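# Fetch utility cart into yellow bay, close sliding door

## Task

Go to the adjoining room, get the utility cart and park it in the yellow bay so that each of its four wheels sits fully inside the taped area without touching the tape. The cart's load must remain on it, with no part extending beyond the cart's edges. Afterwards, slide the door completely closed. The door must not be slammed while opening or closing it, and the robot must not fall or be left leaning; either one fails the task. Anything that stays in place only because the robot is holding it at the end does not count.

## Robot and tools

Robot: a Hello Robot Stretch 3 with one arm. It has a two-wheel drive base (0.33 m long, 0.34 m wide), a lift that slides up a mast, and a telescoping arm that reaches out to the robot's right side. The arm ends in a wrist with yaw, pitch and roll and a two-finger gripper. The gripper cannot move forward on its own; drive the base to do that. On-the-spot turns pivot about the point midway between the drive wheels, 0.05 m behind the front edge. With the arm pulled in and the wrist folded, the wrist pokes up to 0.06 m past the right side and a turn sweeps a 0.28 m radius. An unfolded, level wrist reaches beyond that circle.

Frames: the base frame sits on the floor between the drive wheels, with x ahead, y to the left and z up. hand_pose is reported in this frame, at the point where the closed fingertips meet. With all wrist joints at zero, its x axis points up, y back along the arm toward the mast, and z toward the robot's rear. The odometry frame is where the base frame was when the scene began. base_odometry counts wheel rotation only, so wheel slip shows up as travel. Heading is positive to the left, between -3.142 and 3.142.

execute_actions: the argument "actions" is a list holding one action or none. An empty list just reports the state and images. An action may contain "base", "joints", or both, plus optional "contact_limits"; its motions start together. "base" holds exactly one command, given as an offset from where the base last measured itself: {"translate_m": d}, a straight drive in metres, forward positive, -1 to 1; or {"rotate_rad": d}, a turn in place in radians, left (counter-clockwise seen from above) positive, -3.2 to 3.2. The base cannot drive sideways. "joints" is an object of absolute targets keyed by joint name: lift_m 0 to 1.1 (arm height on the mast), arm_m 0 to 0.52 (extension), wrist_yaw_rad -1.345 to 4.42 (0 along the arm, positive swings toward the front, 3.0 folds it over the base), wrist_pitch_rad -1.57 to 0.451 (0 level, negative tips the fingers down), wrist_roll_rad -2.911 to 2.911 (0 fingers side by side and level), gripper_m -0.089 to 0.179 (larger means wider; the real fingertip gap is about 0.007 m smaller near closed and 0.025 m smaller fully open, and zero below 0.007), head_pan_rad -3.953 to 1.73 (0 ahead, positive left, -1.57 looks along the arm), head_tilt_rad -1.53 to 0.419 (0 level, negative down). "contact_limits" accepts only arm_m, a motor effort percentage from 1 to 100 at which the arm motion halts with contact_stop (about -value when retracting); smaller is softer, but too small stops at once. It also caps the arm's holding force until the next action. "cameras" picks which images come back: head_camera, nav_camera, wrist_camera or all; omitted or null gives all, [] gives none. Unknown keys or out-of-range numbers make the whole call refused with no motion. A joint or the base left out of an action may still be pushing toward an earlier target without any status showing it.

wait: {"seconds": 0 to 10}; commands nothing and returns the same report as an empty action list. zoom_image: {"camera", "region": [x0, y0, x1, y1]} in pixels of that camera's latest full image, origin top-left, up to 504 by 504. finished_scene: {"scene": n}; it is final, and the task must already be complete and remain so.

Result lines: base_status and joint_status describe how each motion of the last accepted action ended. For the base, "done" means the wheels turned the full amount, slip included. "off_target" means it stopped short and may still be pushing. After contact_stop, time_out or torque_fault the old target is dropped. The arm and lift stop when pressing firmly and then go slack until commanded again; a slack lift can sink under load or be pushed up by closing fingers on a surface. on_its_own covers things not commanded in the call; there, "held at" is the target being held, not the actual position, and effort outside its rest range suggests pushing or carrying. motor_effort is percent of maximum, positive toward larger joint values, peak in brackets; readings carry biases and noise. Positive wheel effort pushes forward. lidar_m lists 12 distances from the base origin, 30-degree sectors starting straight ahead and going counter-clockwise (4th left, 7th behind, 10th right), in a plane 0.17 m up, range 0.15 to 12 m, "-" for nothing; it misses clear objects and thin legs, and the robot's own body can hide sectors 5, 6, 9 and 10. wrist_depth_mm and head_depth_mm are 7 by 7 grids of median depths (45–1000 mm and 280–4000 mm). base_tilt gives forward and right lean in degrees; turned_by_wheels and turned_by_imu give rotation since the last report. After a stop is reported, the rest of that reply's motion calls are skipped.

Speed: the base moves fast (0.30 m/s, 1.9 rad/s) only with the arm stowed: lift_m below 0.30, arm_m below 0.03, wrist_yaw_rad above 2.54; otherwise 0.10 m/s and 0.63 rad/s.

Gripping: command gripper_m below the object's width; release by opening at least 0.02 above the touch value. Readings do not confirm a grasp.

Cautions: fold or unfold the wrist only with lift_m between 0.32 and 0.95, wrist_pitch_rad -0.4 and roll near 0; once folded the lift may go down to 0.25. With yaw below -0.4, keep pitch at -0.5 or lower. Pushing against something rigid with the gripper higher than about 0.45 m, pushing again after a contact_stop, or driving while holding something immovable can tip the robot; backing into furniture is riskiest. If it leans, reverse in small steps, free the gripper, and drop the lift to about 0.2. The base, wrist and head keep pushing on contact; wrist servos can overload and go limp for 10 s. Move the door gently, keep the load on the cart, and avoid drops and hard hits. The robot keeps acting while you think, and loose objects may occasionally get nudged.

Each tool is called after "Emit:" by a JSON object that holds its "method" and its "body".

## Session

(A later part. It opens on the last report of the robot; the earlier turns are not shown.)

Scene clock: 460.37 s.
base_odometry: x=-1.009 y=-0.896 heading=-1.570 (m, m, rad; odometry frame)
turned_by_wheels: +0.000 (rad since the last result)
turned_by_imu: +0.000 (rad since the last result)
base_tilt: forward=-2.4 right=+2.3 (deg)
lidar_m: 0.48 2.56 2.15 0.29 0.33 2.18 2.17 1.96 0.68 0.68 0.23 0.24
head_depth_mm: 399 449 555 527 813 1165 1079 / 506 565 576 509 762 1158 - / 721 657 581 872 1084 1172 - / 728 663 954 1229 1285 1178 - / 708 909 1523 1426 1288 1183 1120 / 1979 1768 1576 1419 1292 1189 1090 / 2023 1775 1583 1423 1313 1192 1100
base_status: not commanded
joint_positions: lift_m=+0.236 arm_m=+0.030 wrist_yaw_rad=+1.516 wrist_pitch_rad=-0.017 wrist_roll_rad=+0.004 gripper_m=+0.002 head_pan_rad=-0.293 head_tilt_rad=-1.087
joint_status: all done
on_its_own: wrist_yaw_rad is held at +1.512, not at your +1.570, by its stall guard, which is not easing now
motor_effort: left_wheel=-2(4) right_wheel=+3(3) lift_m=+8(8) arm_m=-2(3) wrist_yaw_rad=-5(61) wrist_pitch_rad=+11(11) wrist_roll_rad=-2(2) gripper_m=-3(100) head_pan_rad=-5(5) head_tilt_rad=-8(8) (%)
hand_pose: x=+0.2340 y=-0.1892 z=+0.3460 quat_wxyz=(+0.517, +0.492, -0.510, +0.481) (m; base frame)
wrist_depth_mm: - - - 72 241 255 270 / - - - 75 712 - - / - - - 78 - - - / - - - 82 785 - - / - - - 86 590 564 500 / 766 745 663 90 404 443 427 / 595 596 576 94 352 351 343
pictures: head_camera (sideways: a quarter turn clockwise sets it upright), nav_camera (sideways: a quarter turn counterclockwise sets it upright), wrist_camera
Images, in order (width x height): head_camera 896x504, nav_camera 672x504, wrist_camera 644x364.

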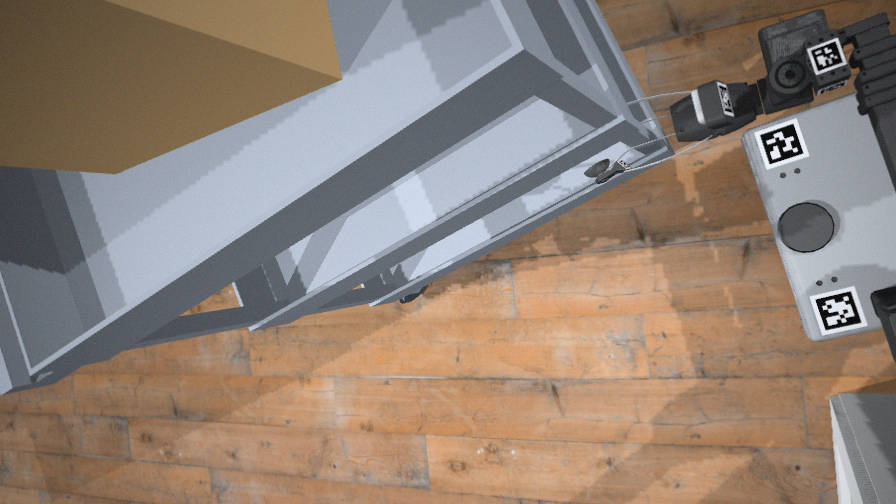

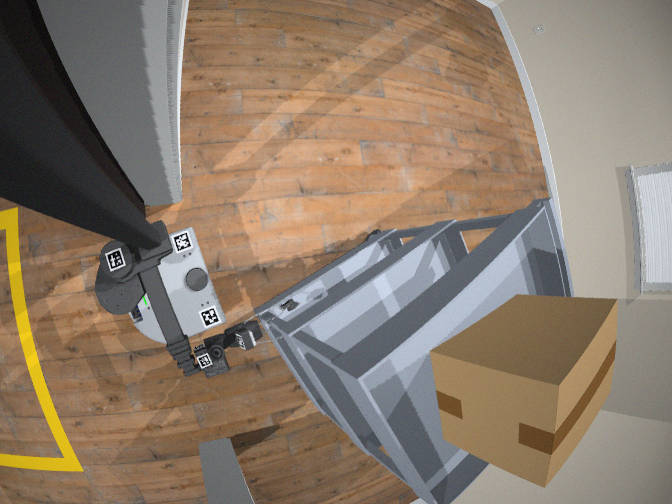

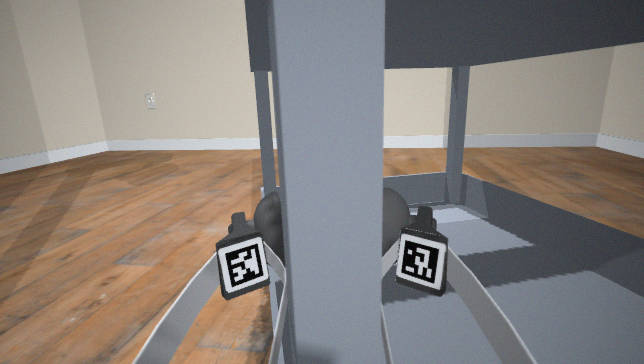

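Emit:
{"method": "execute_actions", "body": {"actions": [{"base":{"translate_m":-0.25},"joints":{"head_tilt_rad":-0.95,"head_pan_rad":-0.2}}]}}

Scene clock: 473.00 s.
base_odometry: x=-1.010 y=-0.646 heading=-1.570 (m, m, rad; odometry frame)
turned_by_wheels: +0.000 (rad since the last result)
turned_by_imu: +0.002 (rad since the last result)
base_tilt: forward=-2.3 right=+2.4 (deg)
lidar_m: 0.52 0.41 0.24 2.19 2.31 1.93 1.93 1.89 1.59 0.64 0.27 0.25
head_depth_mm: 483 506 539 567 518 1047 1081 / 819 709 653 567 812 783 1111 / 2451 791 662 932 894 1170 1095 / 2471 781 1054 1292 1330 1210 1093 / 2484 2077 1778 1541 1359 1218 1101 / 2508 2096 1795 1548 1363 1220 1102 / 2471 2148 1788 1549 1370 1218 865
base_status: done
joint_positions: lift_m=+0.236 arm_m=+0.030 wrist_yaw_rad=+1.523 wrist_pitch_rad=-0.013 wrist_roll_rad=+0.004 gripper_m=+0.007 head_pan_rad=-0.207 head_tilt_rad=-0.951
joint_status: all done
on_its_own: wrist_yaw_rad is held at +1.512, not at your +1.570, by its stall guard, which is not easing now; gripper_m is held at +0.007, not at your +0.000, by its stall guard, which is not easing now; wrist_yaw_rad is at rest, and its effort (-13) is outside its rest range (-12 to +12)
motor_effort: left_wheel=+1(5) right_wheel=-4(27) lift_m=+8(8) arm_m=-1(3) wrist_yaw_rad=-13(18) wrist_pitch_rad=+8(11) wrist_roll_rad=-2(3) gripper_m=-16(23) head_pan_rad=+4(16) head_tilt_rad=+1(16) (%)
hand_pose: x=+0.2342 y=-0.1874 z=+0.3470 quat_wxyz=(+0.514, +0.492, -0.509, +0.484) (m; base frame)
wrist_depth_mm: - - - 107 235 247 260 / - - - 112 - - - / - - - 116 - - - / - - - 121 799 - - / - - - 125 621 598 517 / 771 760 702 133 429 450 437 / 596 599 577 139 356 350 348
pictures: head_camera (sideways: a quarter turn clockwise sets it upright), nav_camera (sideways: a quarter turn counterclockwise sets it upright), wrist_camera
Images, in order (width x height): head_camera 896x504, nav_camera 672x504, wrist_camera 644x364.

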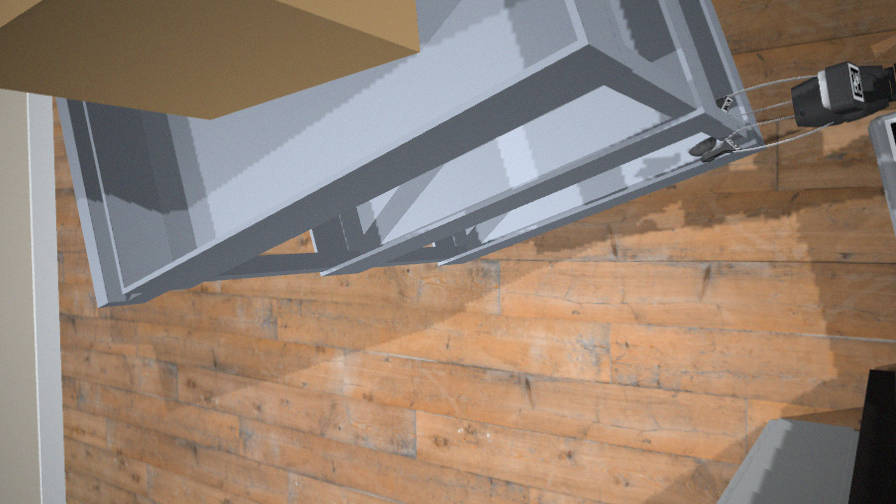

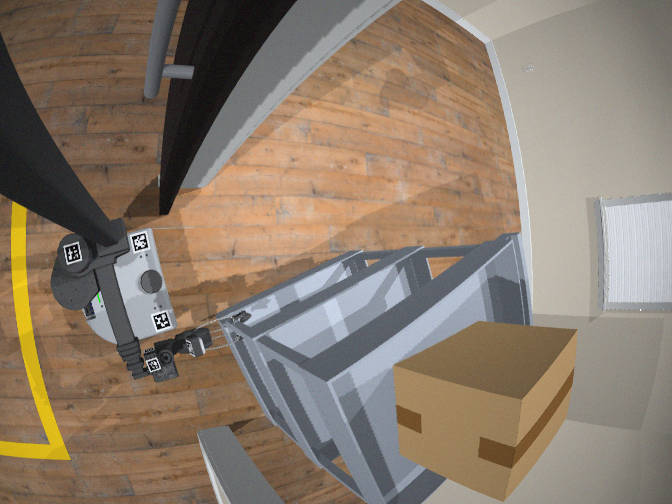

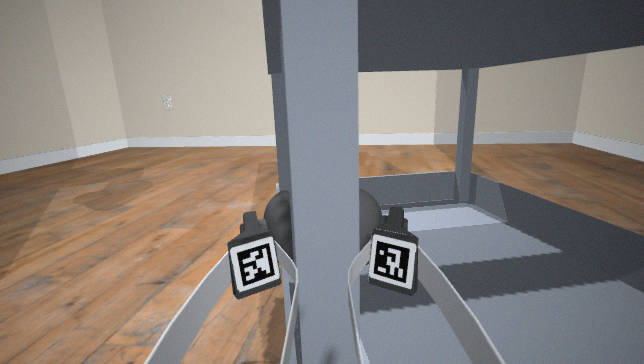

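Emit:
{"method": "execute_actions", "body": {"actions": [{"base":{"rotate_rad":-0.27},"joints":{"wrist_yaw_rad":1.8,"gripper_m":-0.03}}]}}

Scene clock: 485.33 s.
base_odometry: x=-1.010 y=-0.646 heading=-1.840 (m, m, rad; odometry frame)
turned_by_wheels: -0.270 (rad since the last result)
turned_by_imu: -0.270 (rad since the last result)
base_tilt: forward=-2.3 right=+2.4 (deg)
lidar_m: 0.30 2.91 0.25 0.24 2.24 2.04 1.93 1.97 1.67 0.64 0.31 0.21
head_depth_mm: 408 410 515 578 535 1165 1080 / 412 396 486 569 514 996 1120 / 438 471 556 575 531 802 1088 / 539 655 670 594 887 1174 1089 / 2504 785 678 972 1310 1220 1096 / 2418 763 953 1528 1354 1220 1102 / 2428 2012 1788 1562 1368 1228 1095
base_status: done
joint_positions: lift_m=+0.236 arm_m=+0.030 wrist_yaw_rad=+1.787 wrist_pitch_rad=-0.013 wrist_roll_rad=+0.004 gripper_m=-0.025 head_pan_rad=-0.207 head_tilt_rad=-0.951
joint_status: gripper_m off_target (ended at -0.025, target -0.030); the others done
on_its_own: wrist_yaw_rad is at rest, and its effort (+16) is outside its rest range (-12 to +12)
motor_effort: left_wheel=+1(4) right_wheel=-6(16) lift_m=+8(8) arm_m=-3(2) wrist_yaw_rad=+16(85) wrist_pitch_rad=+8(8) wrist_roll_rad=-2(2) gripper_m=-26(100) head_pan_rad=+4(4) head_tilt_rad=+1(1) (%)
hand_pose: x=+0.2286 y=-0.1203 z=+0.3470 quat_wxyz=(+0.446, +0.555, -0.440, +0.547) (m; base frame)
wrist_depth_mm: - - - 108 235 247 261 / - - - 112 - - - / - - - 116 - - - / - - - 121 801 - - / - - - 126 664 601 503 / 771 757 707 132 428 444 434 / 592 595 578 139 354 351 348
pictures: head_camera (sideways: a quarter turn clockwise sets it upright), nav_camera (sideways: a quarter turn counterclockwise sets it upright), wrist_camera
Images, in order (width x height): head_camera 896x504, nav_camera 672x504, wrist_camera 644x364.

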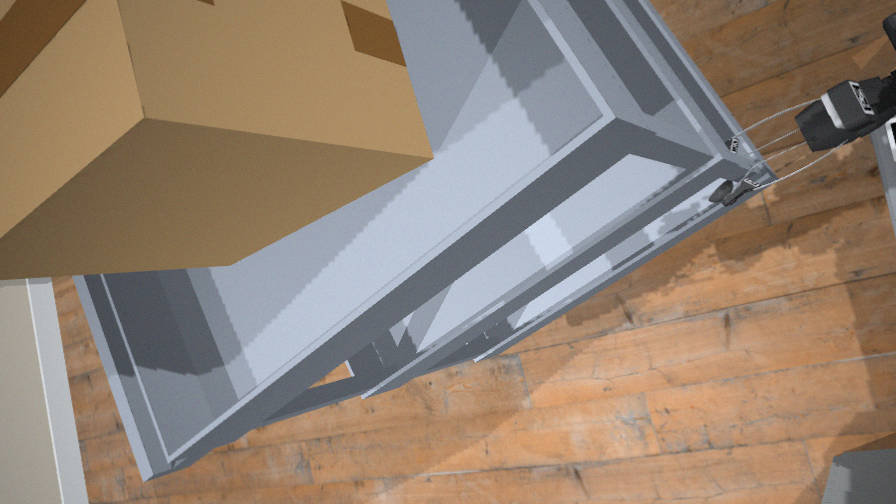

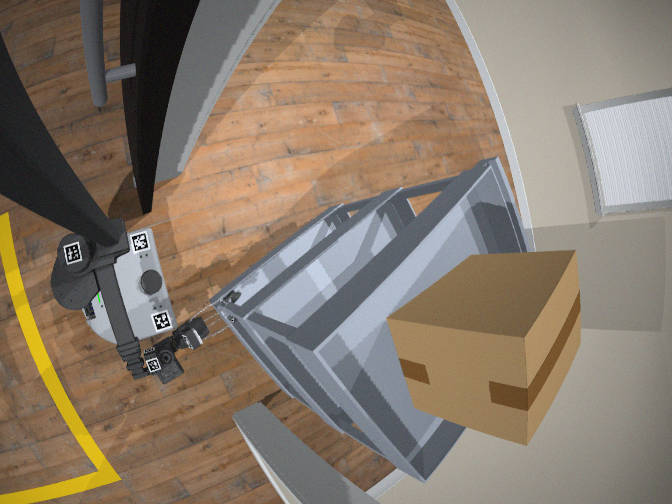

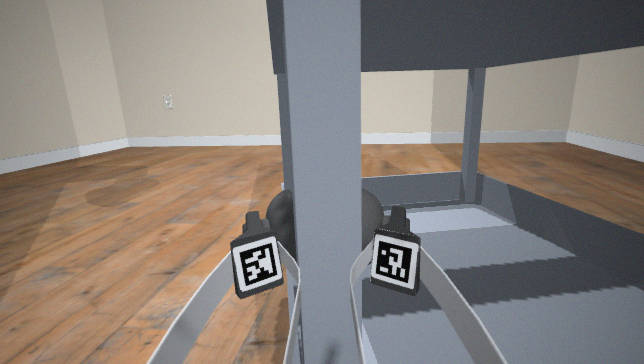

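Emit:
{"method": "execute_actions", "body": {"actions": [{"base":{"translate_m":-0.15},"joints":{"head_pan_rad":-0.3,"head_tilt_rad":-0.9}}]}}

Scene clock: 489.87 s.
base_odometry: x=-0.970 y=-0.502 heading=-1.840 (m, m, rad; odometry frame)
turned_by_wheels: +0.000 (rad since the last result)
turned_by_imu: +0.001 (rad since the last result)
base_tilt: forward=-2.4 right=+2.4 (deg)
lidar_m: 0.34 0.50 0.30 0.62 2.23 1.88 1.78 1.82 1.68 1.25 0.29 0.23
head_depth_mm: 459 416 515 593 541 1155 1091 / 464 403 485 579 525 785 1108 / 467 455 532 592 528 779 1086 / 532 614 682 609 862 1174 1108 / 2653 822 718 975 1279 1228 1105 / 2605 800 779 1528 1394 1234 1108 / 2547 2169 1888 1610 1399 1237 1091
base_status: done
joint_positions: lift_m=+0.236 arm_m=+0.030 wrist_yaw_rad=+1.711 wrist_pitch_rad=-0.013 wrist_roll_rad=+0.004 gripper_m=-0.008 head_pan_rad=-0.293 head_tilt_rad=-0.902
joint_status: all done
on_its_own: wrist_yaw_rad is held at +1.733, not at your +1.800, by its stall guard, which is not easing now; gripper_m is held at -0.009, not at your -0.030, by its stall guard, which is not easing now; wrist_yaw_rad is at rest, and its effort (+28) is outside its rest range (-12 to +12)
motor_effort: left_wheel=+0(4) right_wheel=-5(17) lift_m=+9(8) arm_m=-3(2) wrist_yaw_rad=+28(65) wrist_pitch_rad=+8(8) wrist_roll_rad=-2(2) gripper_m=-22(29) head_pan_rad=-5(16) head_tilt_rad=+1(12) (%)
hand_pose: x=+0.2320 y=-0.1394 z=+0.3469 quat_wxyz=(+0.467, +0.538, -0.461, +0.530) (m; base frame)
wrist_depth_mm: - - - 107 236 246 260 / - - - 111 - - - / - - - 117 - - - / - - - 121 793 - - / - - - 126 625 609 498 / 767 761 705 132 432 446 436 / 594 592 585 139 357 351 347
pictures: head_camera (sideways: a quarter turn clockwise sets it upright), nav_camera (sideways: a quarter turn counterclockwise sets it upright), wrist_camera
Images, in order (width x height): head_camera 896x504, nav_camera 672x504, wrist_camera 644x364.

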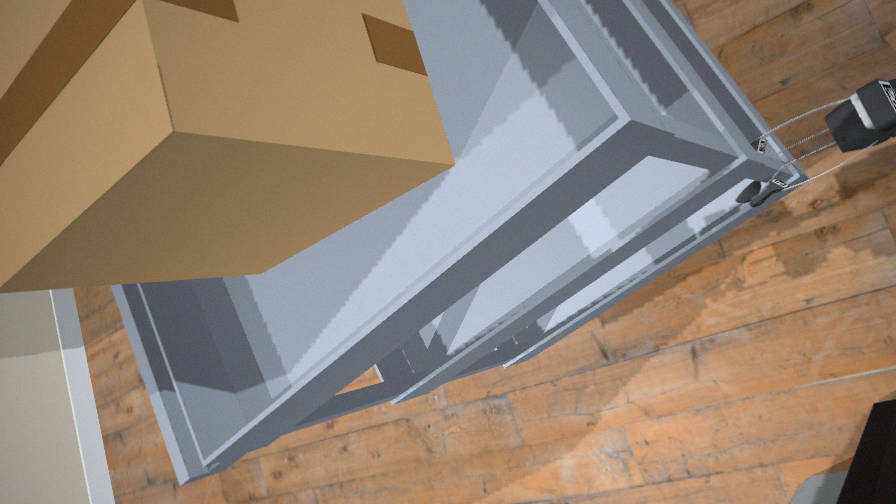

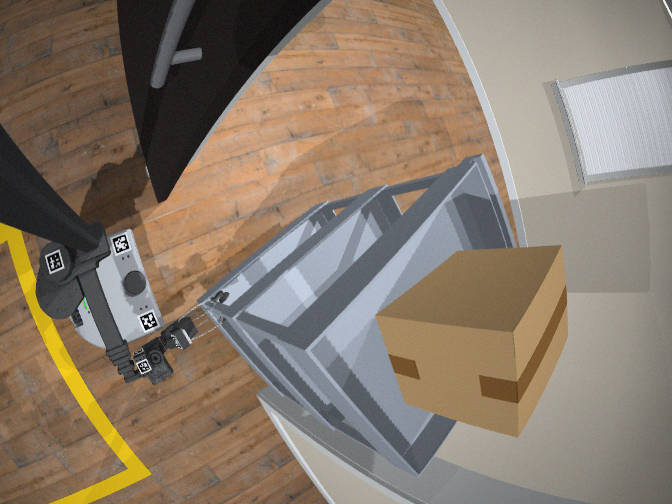

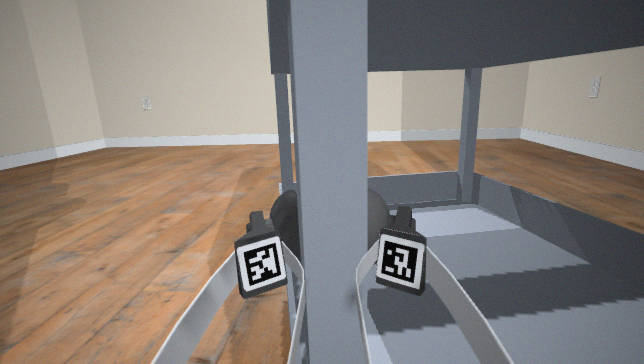

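Emit:
{"method": "execute_actions", "body": {"actions": [{"joints":{"head_pan_rad":-0.85,"head_tilt_rad":-1.0}}], "cameras": ["head_camera","nav_camera"]}}

Scene clock: 493.20 s.
base_odometry: x=-0.970 y=-0.502 heading=-1.840 (m, m, rad; odometry frame)
turned_by_wheels: +0.000 (rad since the last result)
turned_by_imu: +0.000 (rad since the last result)
base_tilt: forward=-2.3 right=+2.3 (deg)
lidar_m: 0.34 0.51 0.30 0.62 2.23 1.88 1.78 1.82 1.68 1.25 0.29 0.23
head_depth_mm: 595 718 1091 1444 1307 1184 1092 / 648 702 864 1207 1330 1198 - / 1769 716 645 937 1261 1214 - / 1786 695 642 570 818 1105 1103 / 447 515 610 571 536 1158 1096 / 414 455 528 573 825 1193 1097 / 395 409 506 579 878 1210 1101
base_status: not commanded
joint_positions: lift_m=+0.236 arm_m=+0.030 wrist_yaw_rad=+1.711 wrist_pitch_rad=-0.013 wrist_roll_rad=+0.004 gripper_m=-0.008 head_pan_rad=-0.843 head_tilt_rad=-0.987
joint_status: all done
on_its_own: wrist_yaw_rad is held at +1.733, not at your +1.800, by its stall guard, which is not easing now; gripper_m is held at -0.009, not at your -0.030, by its stall guard, which is not easing now; wrist_yaw_rad is at rest, and its effort (+27) is outside its rest range (-12 to +12)
motor_effort: left_wheel=+0(0) right_wheel=-4(4) lift_m=+8(9) arm_m=-2(3) wrist_yaw_rad=+27(27) wrist_pitch_rad=+8(8) wrist_roll_rad=-2(2) gripper_m=-22(22) head_pan_rad=-3(42) head_tilt_rad=-8(20) (%)
hand_pose: x=+0.2320 y=-0.1394 z=+0.3469 quat_wxyz=(+0.467, +0.538, -0.461, +0.530) (m; base frame)
wrist_depth_mm: - - - 107 234 247 262 / - - - 112 - - - / - - - 117 - - - / - - - 121 795 - - / - - - 126 613 597 502 / 772 753 712 132 427 445 433 / 602 598 584 139 357 351 346
pictures: head_camera (sideways: a quarter turn clockwise sets it upright), nav_camera (sideways: a quarter turn counterclockwise sets it upright)
Images, in order (width x height): head_camera 896x504, nav_camera 672x504.

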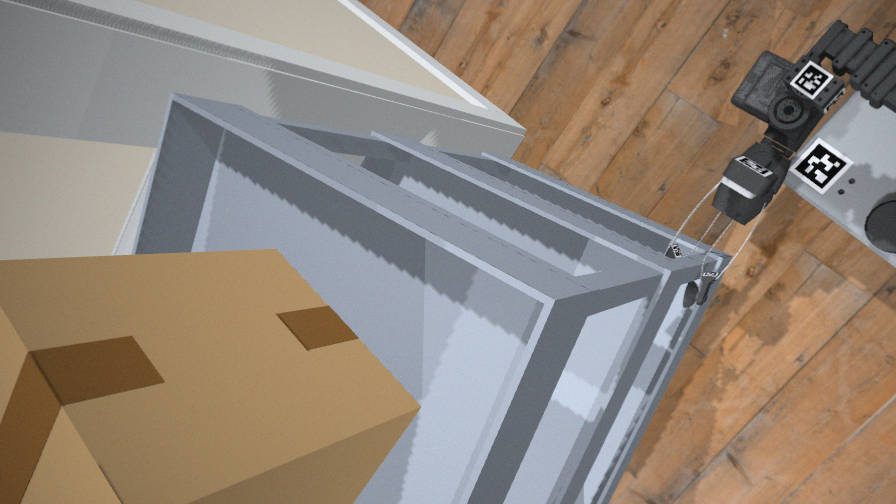

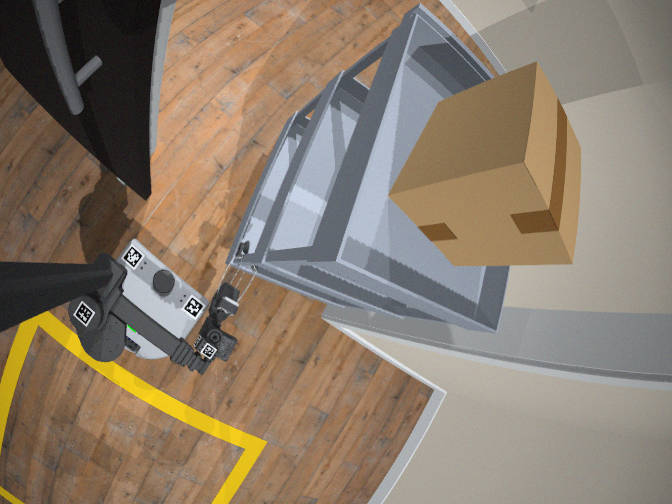

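Emit:
{"method": "execute_actions", "body": {"actions": [{"base":{"rotate_rad":0.4},"joints":{"wrist_yaw_rad":1.72}}], "cameras": ["head_camera","nav_camera"]}}

Scene clock: 508.47 s.
base_odometry: x=-0.970 y=-0.502 heading=-1.440 (m, m, rad; odometry frame)
turned_by_wheels: +0.400 (rad since the last result)
turned_by_imu: +0.394 (rad since the last result)
base_tilt: forward=-2.4 right=+2.4 (deg)
lidar_m: 3.00 0.30 0.44 2.19 1.99 1.78 1.78 1.77 1.59 0.46 0.25 0.23
head_depth_mm: 472 694 638 881 1262 1192 1089 / 420 507 618 585 1088 1198 - / 410 480 596 567 853 1190 - / 402 455 559 569 626 1075 1108 / 393 433 552 571 750 1191 1093 / 429 669 656 597 1322 1205 1101 / 792 769 673 1491 1348 1213 1022
base_status: done
joint_positions: lift_m=+0.236 arm_m=+0.030 wrist_yaw_rad=+1.713 wrist_pitch_rad=-0.016 wrist_roll_rad=+0.002 gripper_m=-0.008 head_pan_rad=-0.843 head_tilt_rad=-0.988
joint_status: all done
on_its_own: gripper_m is held at -0.009, not at your -0.030, by its stall guard, which is not easing now
motor_effort: left_wheel=-2(8) right_wheel=+8(24) lift_m=+9(9) arm_m=-3(3) wrist_yaw_rad=+10(54) wrist_pitch_rad=+10(10) wrist_roll_rad=-1(2) gripper_m=-22(26) head_pan_rad=-5(3) head_tilt_rad=-7(8) (%)
hand_pose: x=+0.2319 y=-0.1391 z=+0.3462 quat_wxyz=(+0.467, +0.538, -0.459, +0.530) (m; base frame)
wrist_depth_mm: 374 - - 105 240 254 268 / 378 - - 109 - - - / 385 - - 114 - - - / 390 - - 119 - - - / 392 970 - 124 613 601 593 / 404 664 712 130 414 442 431 / 412 486 574 136 347 350 346
pictures: head_camera (sideways: a quarter turn clockwise sets it upright), nav_camera (sideways: a quarter turn counterclockwise sets it upright)
Images, in order (width x height): head_camera 896x504, nav_camera 672x504.

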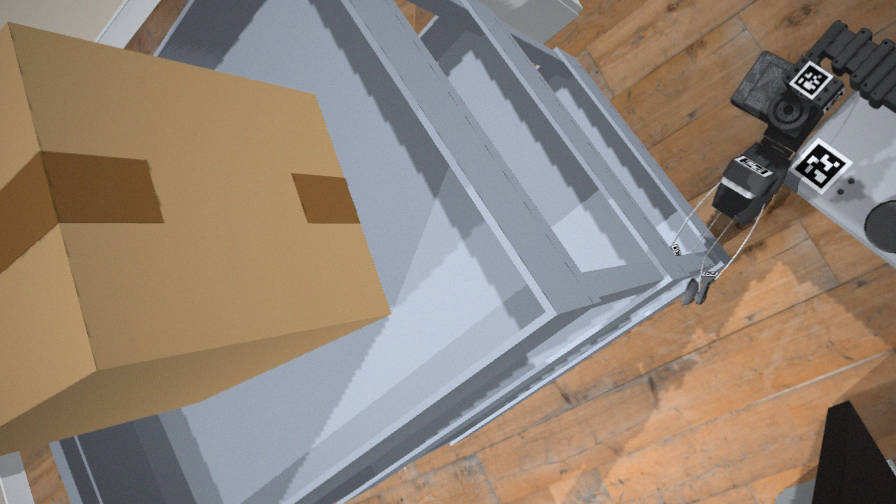

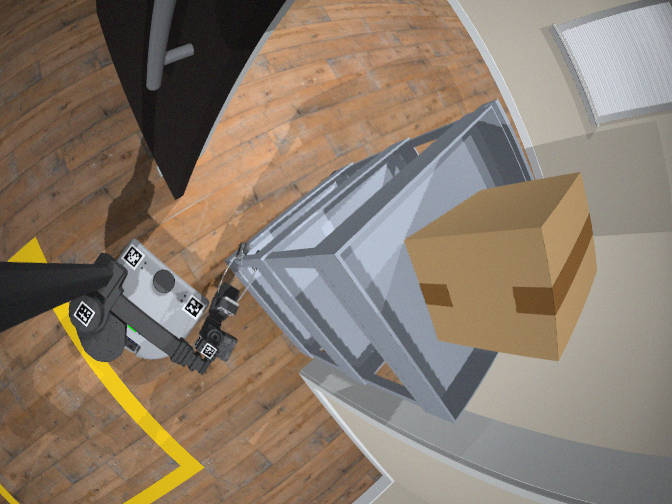

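Emit:
{"method": "execute_actions", "body": {"actions": [{"joints":{"gripper_m":0.12}}], "cameras": []}}

Emit:
{"method": "execute_actions", "body": {"actions": [{"base":{"rotate_rad":0.14}}], "cameras": ["head_camera"]}}

Scene clock: 524.87 s.
base_odometry: x=-0.970 y=-0.502 heading=-1.440 (m, m, rad; odometry frame)
turned_by_wheels: +0.000 (rad since the last result)
turned_by_imu: +0.001 (rad since the last result)
base_tilt: forward=-2.3 right=+2.4 (deg)
lidar_m: 3.00 0.30 0.45 2.19 1.98 1.78 1.79 1.77 1.59 0.46 0.25 0.23
head_depth_mm: 473 693 639 883 1261 1190 1084 / 420 507 617 586 1087 1192 - / 409 479 597 568 853 1191 - / 401 455 559 569 627 1074 1104 / 393 432 551 573 737 1206 1096 / 428 666 655 596 1316 1211 1096 / 793 770 671 1478 1344 1213 1026
base_status: not commanded
joint_positions: lift_m=+0.236 arm_m=+0.030 wrist_yaw_rad=+1.718 wrist_pitch_rad=-0.017 wrist_roll_rad=+0.002 gripper_m=+0.120 head_pan_rad=-0.843 head_tilt_rad=-0.988
joint_status: all done
motor_effort: left_wheel=-2(3) right_wheel=+1(11) lift_m=+9(8) arm_m=-2(2) wrist_yaw_rad=+2(14) wrist_pitch_rad=+10(11) wrist_roll_rad=-1(2) gripper_m=+1(95) head_pan_rad=-4(5) head_tilt_rad=-7(7) (%)
hand_pose: x=+0.2317 y=-0.1378 z=+0.3460 quat_wxyz=(+0.466, +0.540, -0.458, +0.531) (m; base frame)
wrist_depth_mm: 372 - - 106 239 255 268 / 379 - - 110 - - - / 385 - - 114 - - - / 388 - - 119 - - - / 392 893 - 125 665 600 585 / 404 460 730 131 437 400 437 / 396 536 576 137 341 347 345
pictures: none
No camera images: the call's "cameras" was empty. Leave "cameras" out to get every camera's image.

Scene clock: 526.07 s.
base_odometry: x=-0.970 y=-0.502 heading=-1.300 (m, m, rad; odometry frame)
turned_by_wheels: +0.140 (rad since the last result)
turned_by_imu: +0.140 (rad since the last result)
base_tilt: forward=-2.4 right=+2.4 (deg)
lidar_m: 0.50 0.30 0.64 2.23 1.88 1.78 1.82 1.68 1.22 0.37 0.23 0.23
head_depth_mm: 407 481 603 581 1061 1189 1097 / 401 463 580 565 848 1188 - / 395 448 556 568 812 1089 - / 396 448 568 570 532 1149 1105 / 576 726 652 582 1276 1198 1098 / 807 766 684 1464 1342 1206 1081 / 2435 789 1735 1515 1349 1213 949
base_status: done
joint_positions: lift_m=+0.236 arm_m=+0.030 wrist_yaw_rad=+1.714 wrist_pitch_rad=-0.017 wrist_roll_rad=+0.002 gripper_m=+0.120 head_pan_rad=-0.843 head_tilt_rad=-0.988
joint_status: not commanded
motor_effort: left_wheel=-2(5) right_wheel=+3(4) lift_m=+8(8) arm_m=-2(2) wrist_yaw_rad=+8(8) wrist_pitch_rad=+11(11) wrist_roll_rad=-1(2) gripper_m=-2(1) head_pan_rad=-4(3) head_tilt_rad=-8(7) (%)
hand_pose: x=+0.2318 y=-0.1388 z=+0.3459 quat_wxyz=(+0.467, +0.539, -0.459, +0.530) (m; base frame)
wrist_depth_mm: 343 410 - - 80 254 270 / 349 412 - - 84 - - / 355 422 - - 88 - - / 360 429 - - 92 - - / 282 425 - - 95 599 552 / 285 418 732 717 100 419 432 / 297 470 576 569 106 350 345
pictures: head_camera (sideways: a quarter turn clockwise sets it upright)
Images, in order (width x height): head_camera 896x504.

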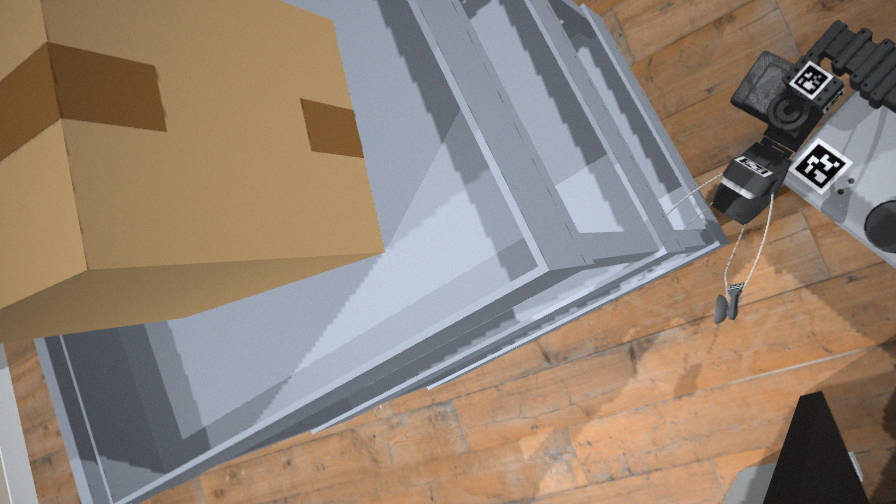

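Emit:
{"method": "execute_actions", "body": {"actions": []}}

Scene clock: 535.63 s.
base_odometry: x=-0.970 y=-0.502 heading=-1.300 (m, m, rad; odometry frame)
turned_by_wheels: +0.000 (rad since the last result)
turned_by_imu: +0.000 (rad since the last result)
base_tilt: forward=-2.4 right=+2.4 (deg)
lidar_m: 0.50 0.30 0.64 2.24 1.87 1.78 1.82 1.67 1.21 0.37 0.23 0.23
head_depth_mm: 407 480 602 582 1061 1183 1094 / 401 464 579 564 849 1187 - / 395 449 556 566 813 1087 - / 396 446 569 569 533 1152 1108 / 576 729 651 582 1284 1204 1093 / 804 764 683 1457 1339 1209 1087 / 2413 790 1738 1514 1342 1213 947
base_status: done
joint_positions: lift_m=+0.236 arm_m=+0.030 wrist_yaw_rad=+1.714 wrist_pitch_rad=-0.017 wrist_roll_rad=+0.002 gripper_m=+0.120 head_pan_rad=-0.843 head_tilt_rad=-0.988
joint_status: not commanded
motor_effort: left_wheel=-2(5) right_wheel=+3(4) lift_m=+8(8) arm_m=-2(2) wrist_yaw_rad=+9(8) wrist_pitch_rad=+11(11) wrist_roll_rad=-1(2) gripper_m=-3(1) head_pan_rad=-3(3) head_tilt_rad=-8(7) (%)
hand_pose: x=+0.2318 y=-0.1388 z=+0.3459 quat_wxyz=(+0.467, +0.539, -0.459, +0.530) (m; base frame)
wrist_depth_mm: 342 412 - - 80 254 271 / 349 413 - - 84 - - / 355 424 - - 88 - - / 358 432 - - 92 - - / 279 424 - 999 95 600 553 / 286 416 732 733 100 415 436 / 298 473 576 568 106 349 345
pictures: head_camera (sideways: a quarter turn clockwise sets it upright), nav_camera (sideways: a quarter turn counterclockwise sets it upright), wrist_camera
Images, in order (width x height): head_camera 896x504, nav_camera 672x504, wrist_camera 644x364.

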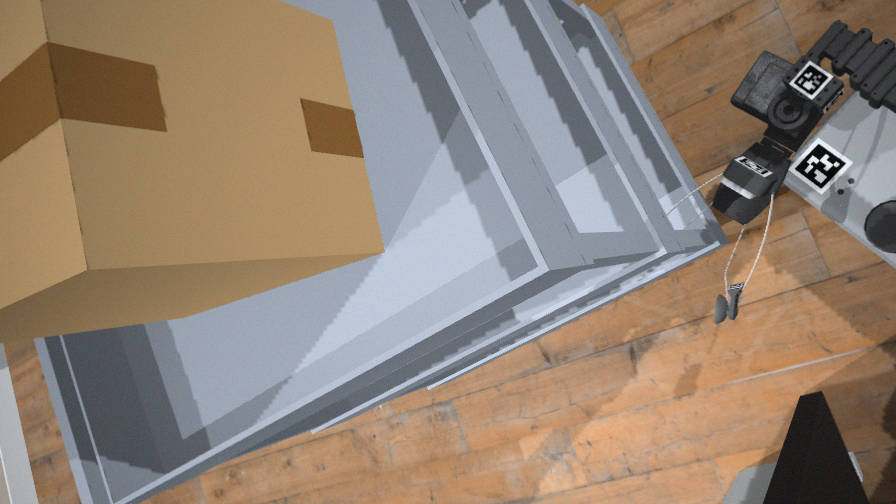

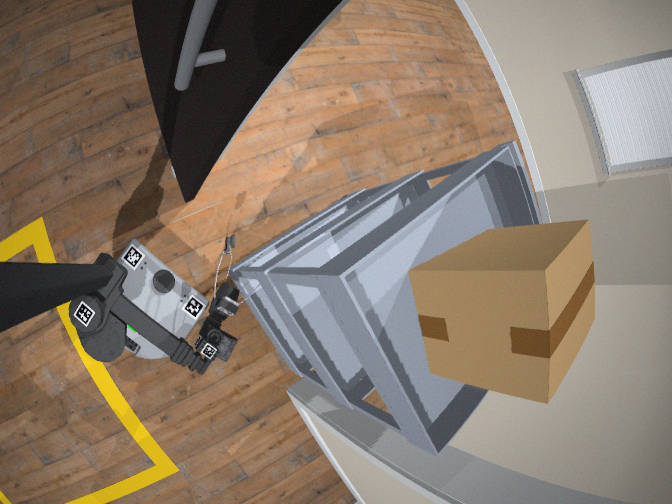

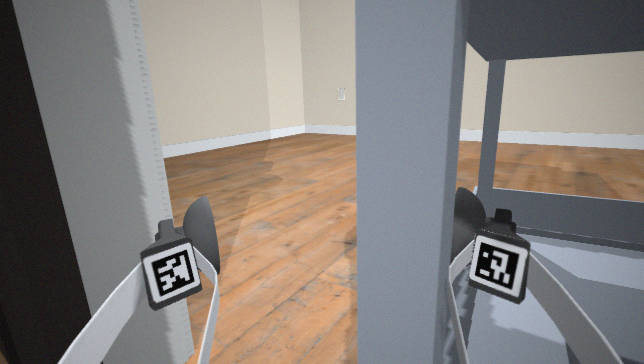

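Emit:
{"method": "execute_actions", "body": {"actions": [{"joints":{"gripper_m":-0.01}}], "cameras": ["wrist_camera"]}}

Emit:
{"method": "execute_actions", "body": {"actions": [{"base":{"rotate_rad":-0.26},"joints":{"wrist_yaw_rad":1.92}}]}}

Scene clock: 567.20 s.
base_odometry: x=-0.970 y=-0.502 heading=-1.300 (m, m, rad; odometry frame)
turned_by_wheels: +0.000 (rad since the last result)
turned_by_imu: +0.001 (rad since the last result)
base_tilt: forward=-2.4 right=+2.4 (deg)
lidar_m: 0.50 0.30 0.64 2.24 1.87 1.77 1.82 1.68 1.22 0.36 0.24 0.22
head_depth_mm: 400 466 592 573 974 1184 1093 / 395 452 565 564 850 1182 - / 393 440 546 568 812 1086 - / 387 428 535 568 532 1039 1108 / 509 721 653 582 1137 1201 1091 / 806 764 670 1455 1342 1203 1077 / 2406 787 1713 1507 1349 1212 945
base_status: not commanded
joint_positions: lift_m=+0.236 arm_m=+0.030 wrist_yaw_rad=+1.684 wrist_pitch_rad=-0.017 wrist_roll_rad=+0.003 gripper_m=-0.008 head_pan_rad=-0.843 head_tilt_rad=-0.988
joint_status: all done
on_its_own: wrist_yaw_rad is held at +1.681, not at your +1.720, by its stall guard, which is not easing now
motor_effort: left_wheel=-2(4) right_wheel=+3(5) lift_m=+8(9) arm_m=-2(2) wrist_yaw_rad=-5(50) wrist_pitch_rad=+11(11) wrist_roll_rad=-1(1) gripper_m=-29(100) head_pan_rad=-2(3) head_tilt_rad=-7(7) (%)
hand_pose: x=+0.2328 y=-0.1463 z=+0.3459 quat_wxyz=(+0.475, +0.532, -0.466, +0.523) (m; base frame)
wrist_depth_mm: 346 - - 93 245 256 271 / 348 - - 97 - - - / 362 429 - 101 - - - / 366 438 - 105 - 651 - / 370 445 - 109 524 596 548 / 288 460 695 115 406 443 432 / 295 447 576 121 332 348 344
pictures: wrist_camera
Images, in order (width x height): wrist_camera 644x364.

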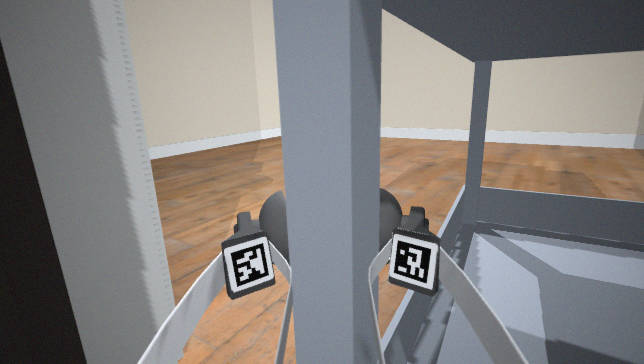

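Scene clock: 568.53 s.
base_odometry: x=-0.970 y=-0.502 heading=-1.560 (m, m, rad; odometry frame)
turned_by_wheels: -0.260 (rad since the last result)
turned_by_imu: -0.260 (rad since the last result)
base_tilt: forward=-2.4 right=+2.4 (deg)
lidar_m: 0.41 0.30 0.36 2.18 2.12 1.78 1.78 1.90 1.60 0.52 0.24 0.20
head_depth_mm: 1787 1893 631 870 1292 1183 1090 / 1849 676 642 594 1146 1205 - / 408 478 597 567 849 1187 - / 396 445 547 569 532 1026 1106 / 387 416 505 570 510 1158 1098 / 391 392 489 574 745 1207 1101 / 396 503 657 588 1325 1219 1102
base_status: done
joint_positions: lift_m=+0.236 arm_m=+0.030 wrist_yaw_rad=+1.915 wrist_pitch_rad=-0.018 wrist_roll_rad=+0.002 gripper_m=-0.006 head_pan_rad=-0.844 head_tilt_rad=-0.988
joint_status: all done
motor_effort: left_wheel=+2(4) right_wheel=-11(16) lift_m=+9(9) arm_m=-1(2) wrist_yaw_rad=+7(86) wrist_pitch_rad=+11(12) wrist_roll_rad=-1(1) gripper_m=-21(29) head_pan_rad=-4(4) head_tilt_rad=-7(7) (%)
hand_pose: x=+0.2194 y=-0.0889 z=+0.3458 quat_wxyz=(+0.412, +0.582, -0.402, +0.574) (m; base frame)
wrist_depth_mm: 364 438 - 111 240 255 269 / 366 442 - 115 - - - / 288 449 - 120 - - - / 292 457 - 125 - - - / 304 468 - 129 603 607 568 / 320 474 712 137 426 440 436 / 355 476 574 145 340 350 345
pictures: head_camera (sideways: a quarter turn clockwise sets it upright), nav_camera (sideways: a quarter turn counterclockwise sets it upright), wrist_camera
Images, in order (width x height): head_camera 896x504, nav_camera 672x504, wrist_camera 644x364.

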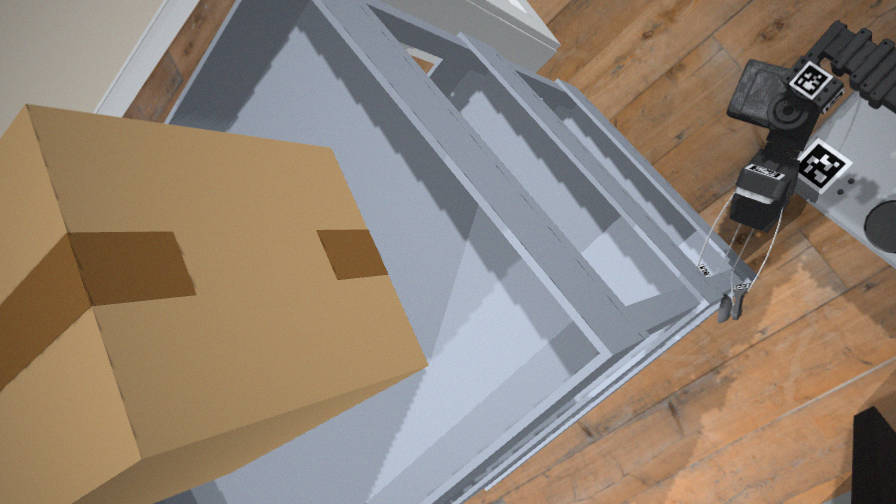

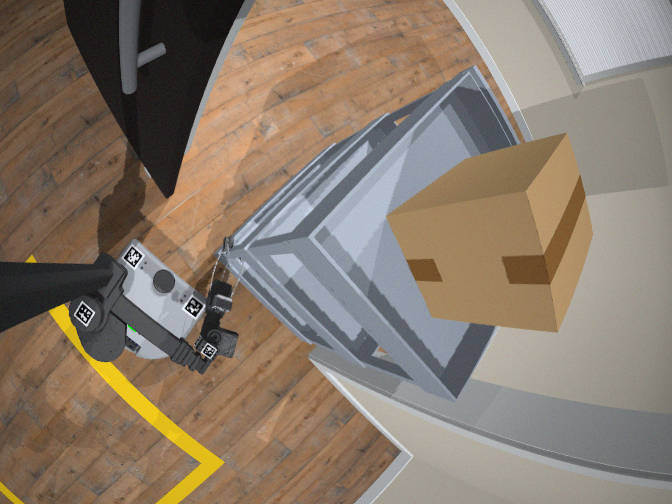

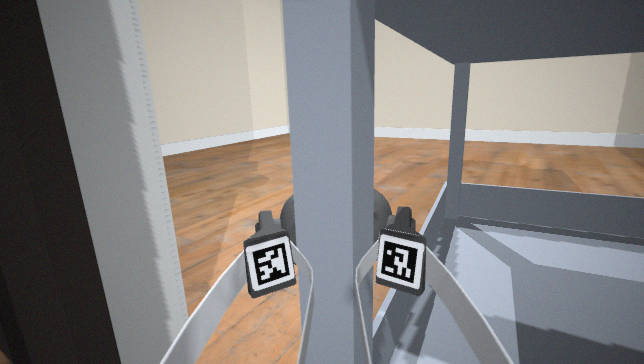

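Emit:
{"method": "execute_actions", "body": {"actions": [{"joints":{"gripper_m":0.17}}], "cameras": []}}

Emit:
{"method": "execute_actions", "body": {"actions": [{"base":{"translate_m":-0.35}}], "cameras": ["nav_camera"]}}

Scene clock: 622.60 s.
base_odometry: x=-0.970 y=-0.502 heading=-1.560 (m, m, rad; odometry frame)
turned_by_wheels: +0.000 (rad since the last result)
turned_by_imu: +0.000 (rad since the last result)
base_tilt: forward=-2.3 right=+2.4 (deg)
lidar_m: 0.41 0.30 0.36 2.18 2.12 1.78 1.78 1.90 1.59 0.52 0.25 0.20
head_depth_mm: 1790 1893 630 876 1290 1188 1090 / 1887 691 641 595 1146 1206 - / 408 479 599 566 852 1175 - / 396 448 548 570 734 1006 1095 / 389 418 507 570 510 1157 1097 / 391 393 488 566 536 1212 1096 / 396 491 657 588 1325 1207 1104
base_status: not commanded
joint_positions: lift_m=+0.236 arm_m=+0.030 wrist_yaw_rad=+1.922 wrist_pitch_rad=-0.018 wrist_roll_rad=+0.002 gripper_m=+0.170 head_pan_rad=-0.844 head_tilt_rad=-0.988
joint_status: all done
motor_effort: left_wheel=+1(2) right_wheel=-2(11) lift_m=+8(8) arm_m=-1(1) wrist_yaw_rad=-2(19) wrist_pitch_rad=+11(11) wrist_roll_rad=-1(1) gripper_m=-1(98) head_pan_rad=-4(3) head_tilt_rad=-7(7) (%)
hand_pose: x=+0.2188 y=-0.0870 z=+0.3458 quat_wxyz=(+0.410, +0.584, -0.400, +0.575) (m; base frame)
wrist_depth_mm: 361 433 - 113 244 257 272 / 284 443 - 117 - - - / 287 444 - 123 - - - / 292 456 - 128 - - - / 305 497 - 134 609 611 568 / 340 511 740 140 405 429 441 / 329 481 569 147 338 351 343
pictures: none
No camera images: the call's "cameras" was empty. Leave "cameras" out to get every camera's image.

Scene clock: 627.37 s.
base_odometry: x=-0.974 y=-0.152 heading=-1.560 (m, m, rad; odometry frame)
turned_by_wheels: +0.000 (rad since the last result)
turned_by_imu: +0.001 (rad since the last result)
base_tilt: forward=-2.4 right=+2.4 (deg)
lidar_m: 0.54 0.61 1.00 2.26 1.71 1.44 1.43 1.62 1.52 1.29 0.69 0.55
head_depth_mm: 843 1055 1404 1476 1306 1184 1092 / 749 929 1203 1458 1318 1204 - / 783 921 1125 1418 1320 1215 - / 2297 810 1061 1323 1324 1197 1098 / 2357 716 1059 1264 1303 1203 1088 / 865 730 1049 967 1239 1209 1106 / 625 716 660 959 1303 1212 1104
base_status: done
joint_positions: lift_m=+0.236 arm_m=+0.030 wrist_yaw_rad=+1.922 wrist_pitch_rad=-0.018 wrist_roll_rad=+0.002 gripper_m=+0.170 head_pan_rad=-0.844 head_tilt_rad=-0.988
joint_status: not commanded
motor_effort: left_wheel=+2(3) right_wheel=-2(6) lift_m=+8(8) arm_m=+0(0) wrist_yaw_rad=-2(3) wrist_pitch_rad=+11(11) wrist_roll_rad=-1(1) gripper_m=+0(0) head_pan_rad=-3(4) head_tilt_rad=-7(7) (%)
hand_pose: x=+0.2188 y=-0.0870 z=+0.3458 quat_wxyz=(+0.410, +0.584, -0.400, +0.575) (m; base frame)
wrist_depth_mm: 947 704 585 - 413 369 338 / - 755 614 - - - - / - 810 650 - - - - / - 865 663 - - 930 818 / - 876 703 982 495 628 586 / 803 702 698 711 542 449 376 / 588 589 575 568 543 553 528
pictures: nav_camera (sideways: a quarter turn counterclockwise sets it upright)
Images, in order (width x height): nav_camera 672x504.

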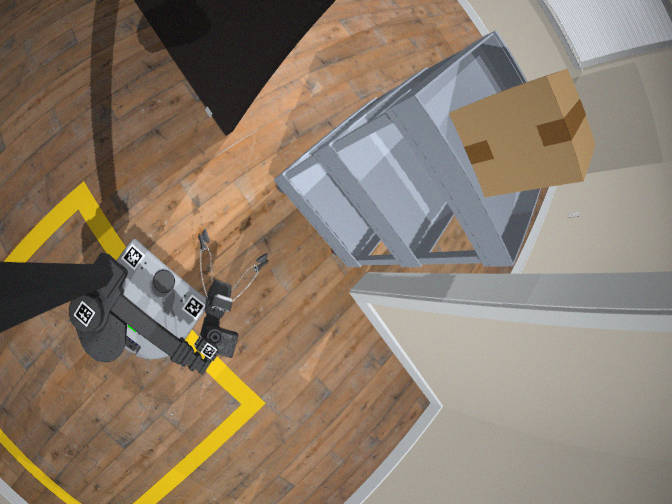

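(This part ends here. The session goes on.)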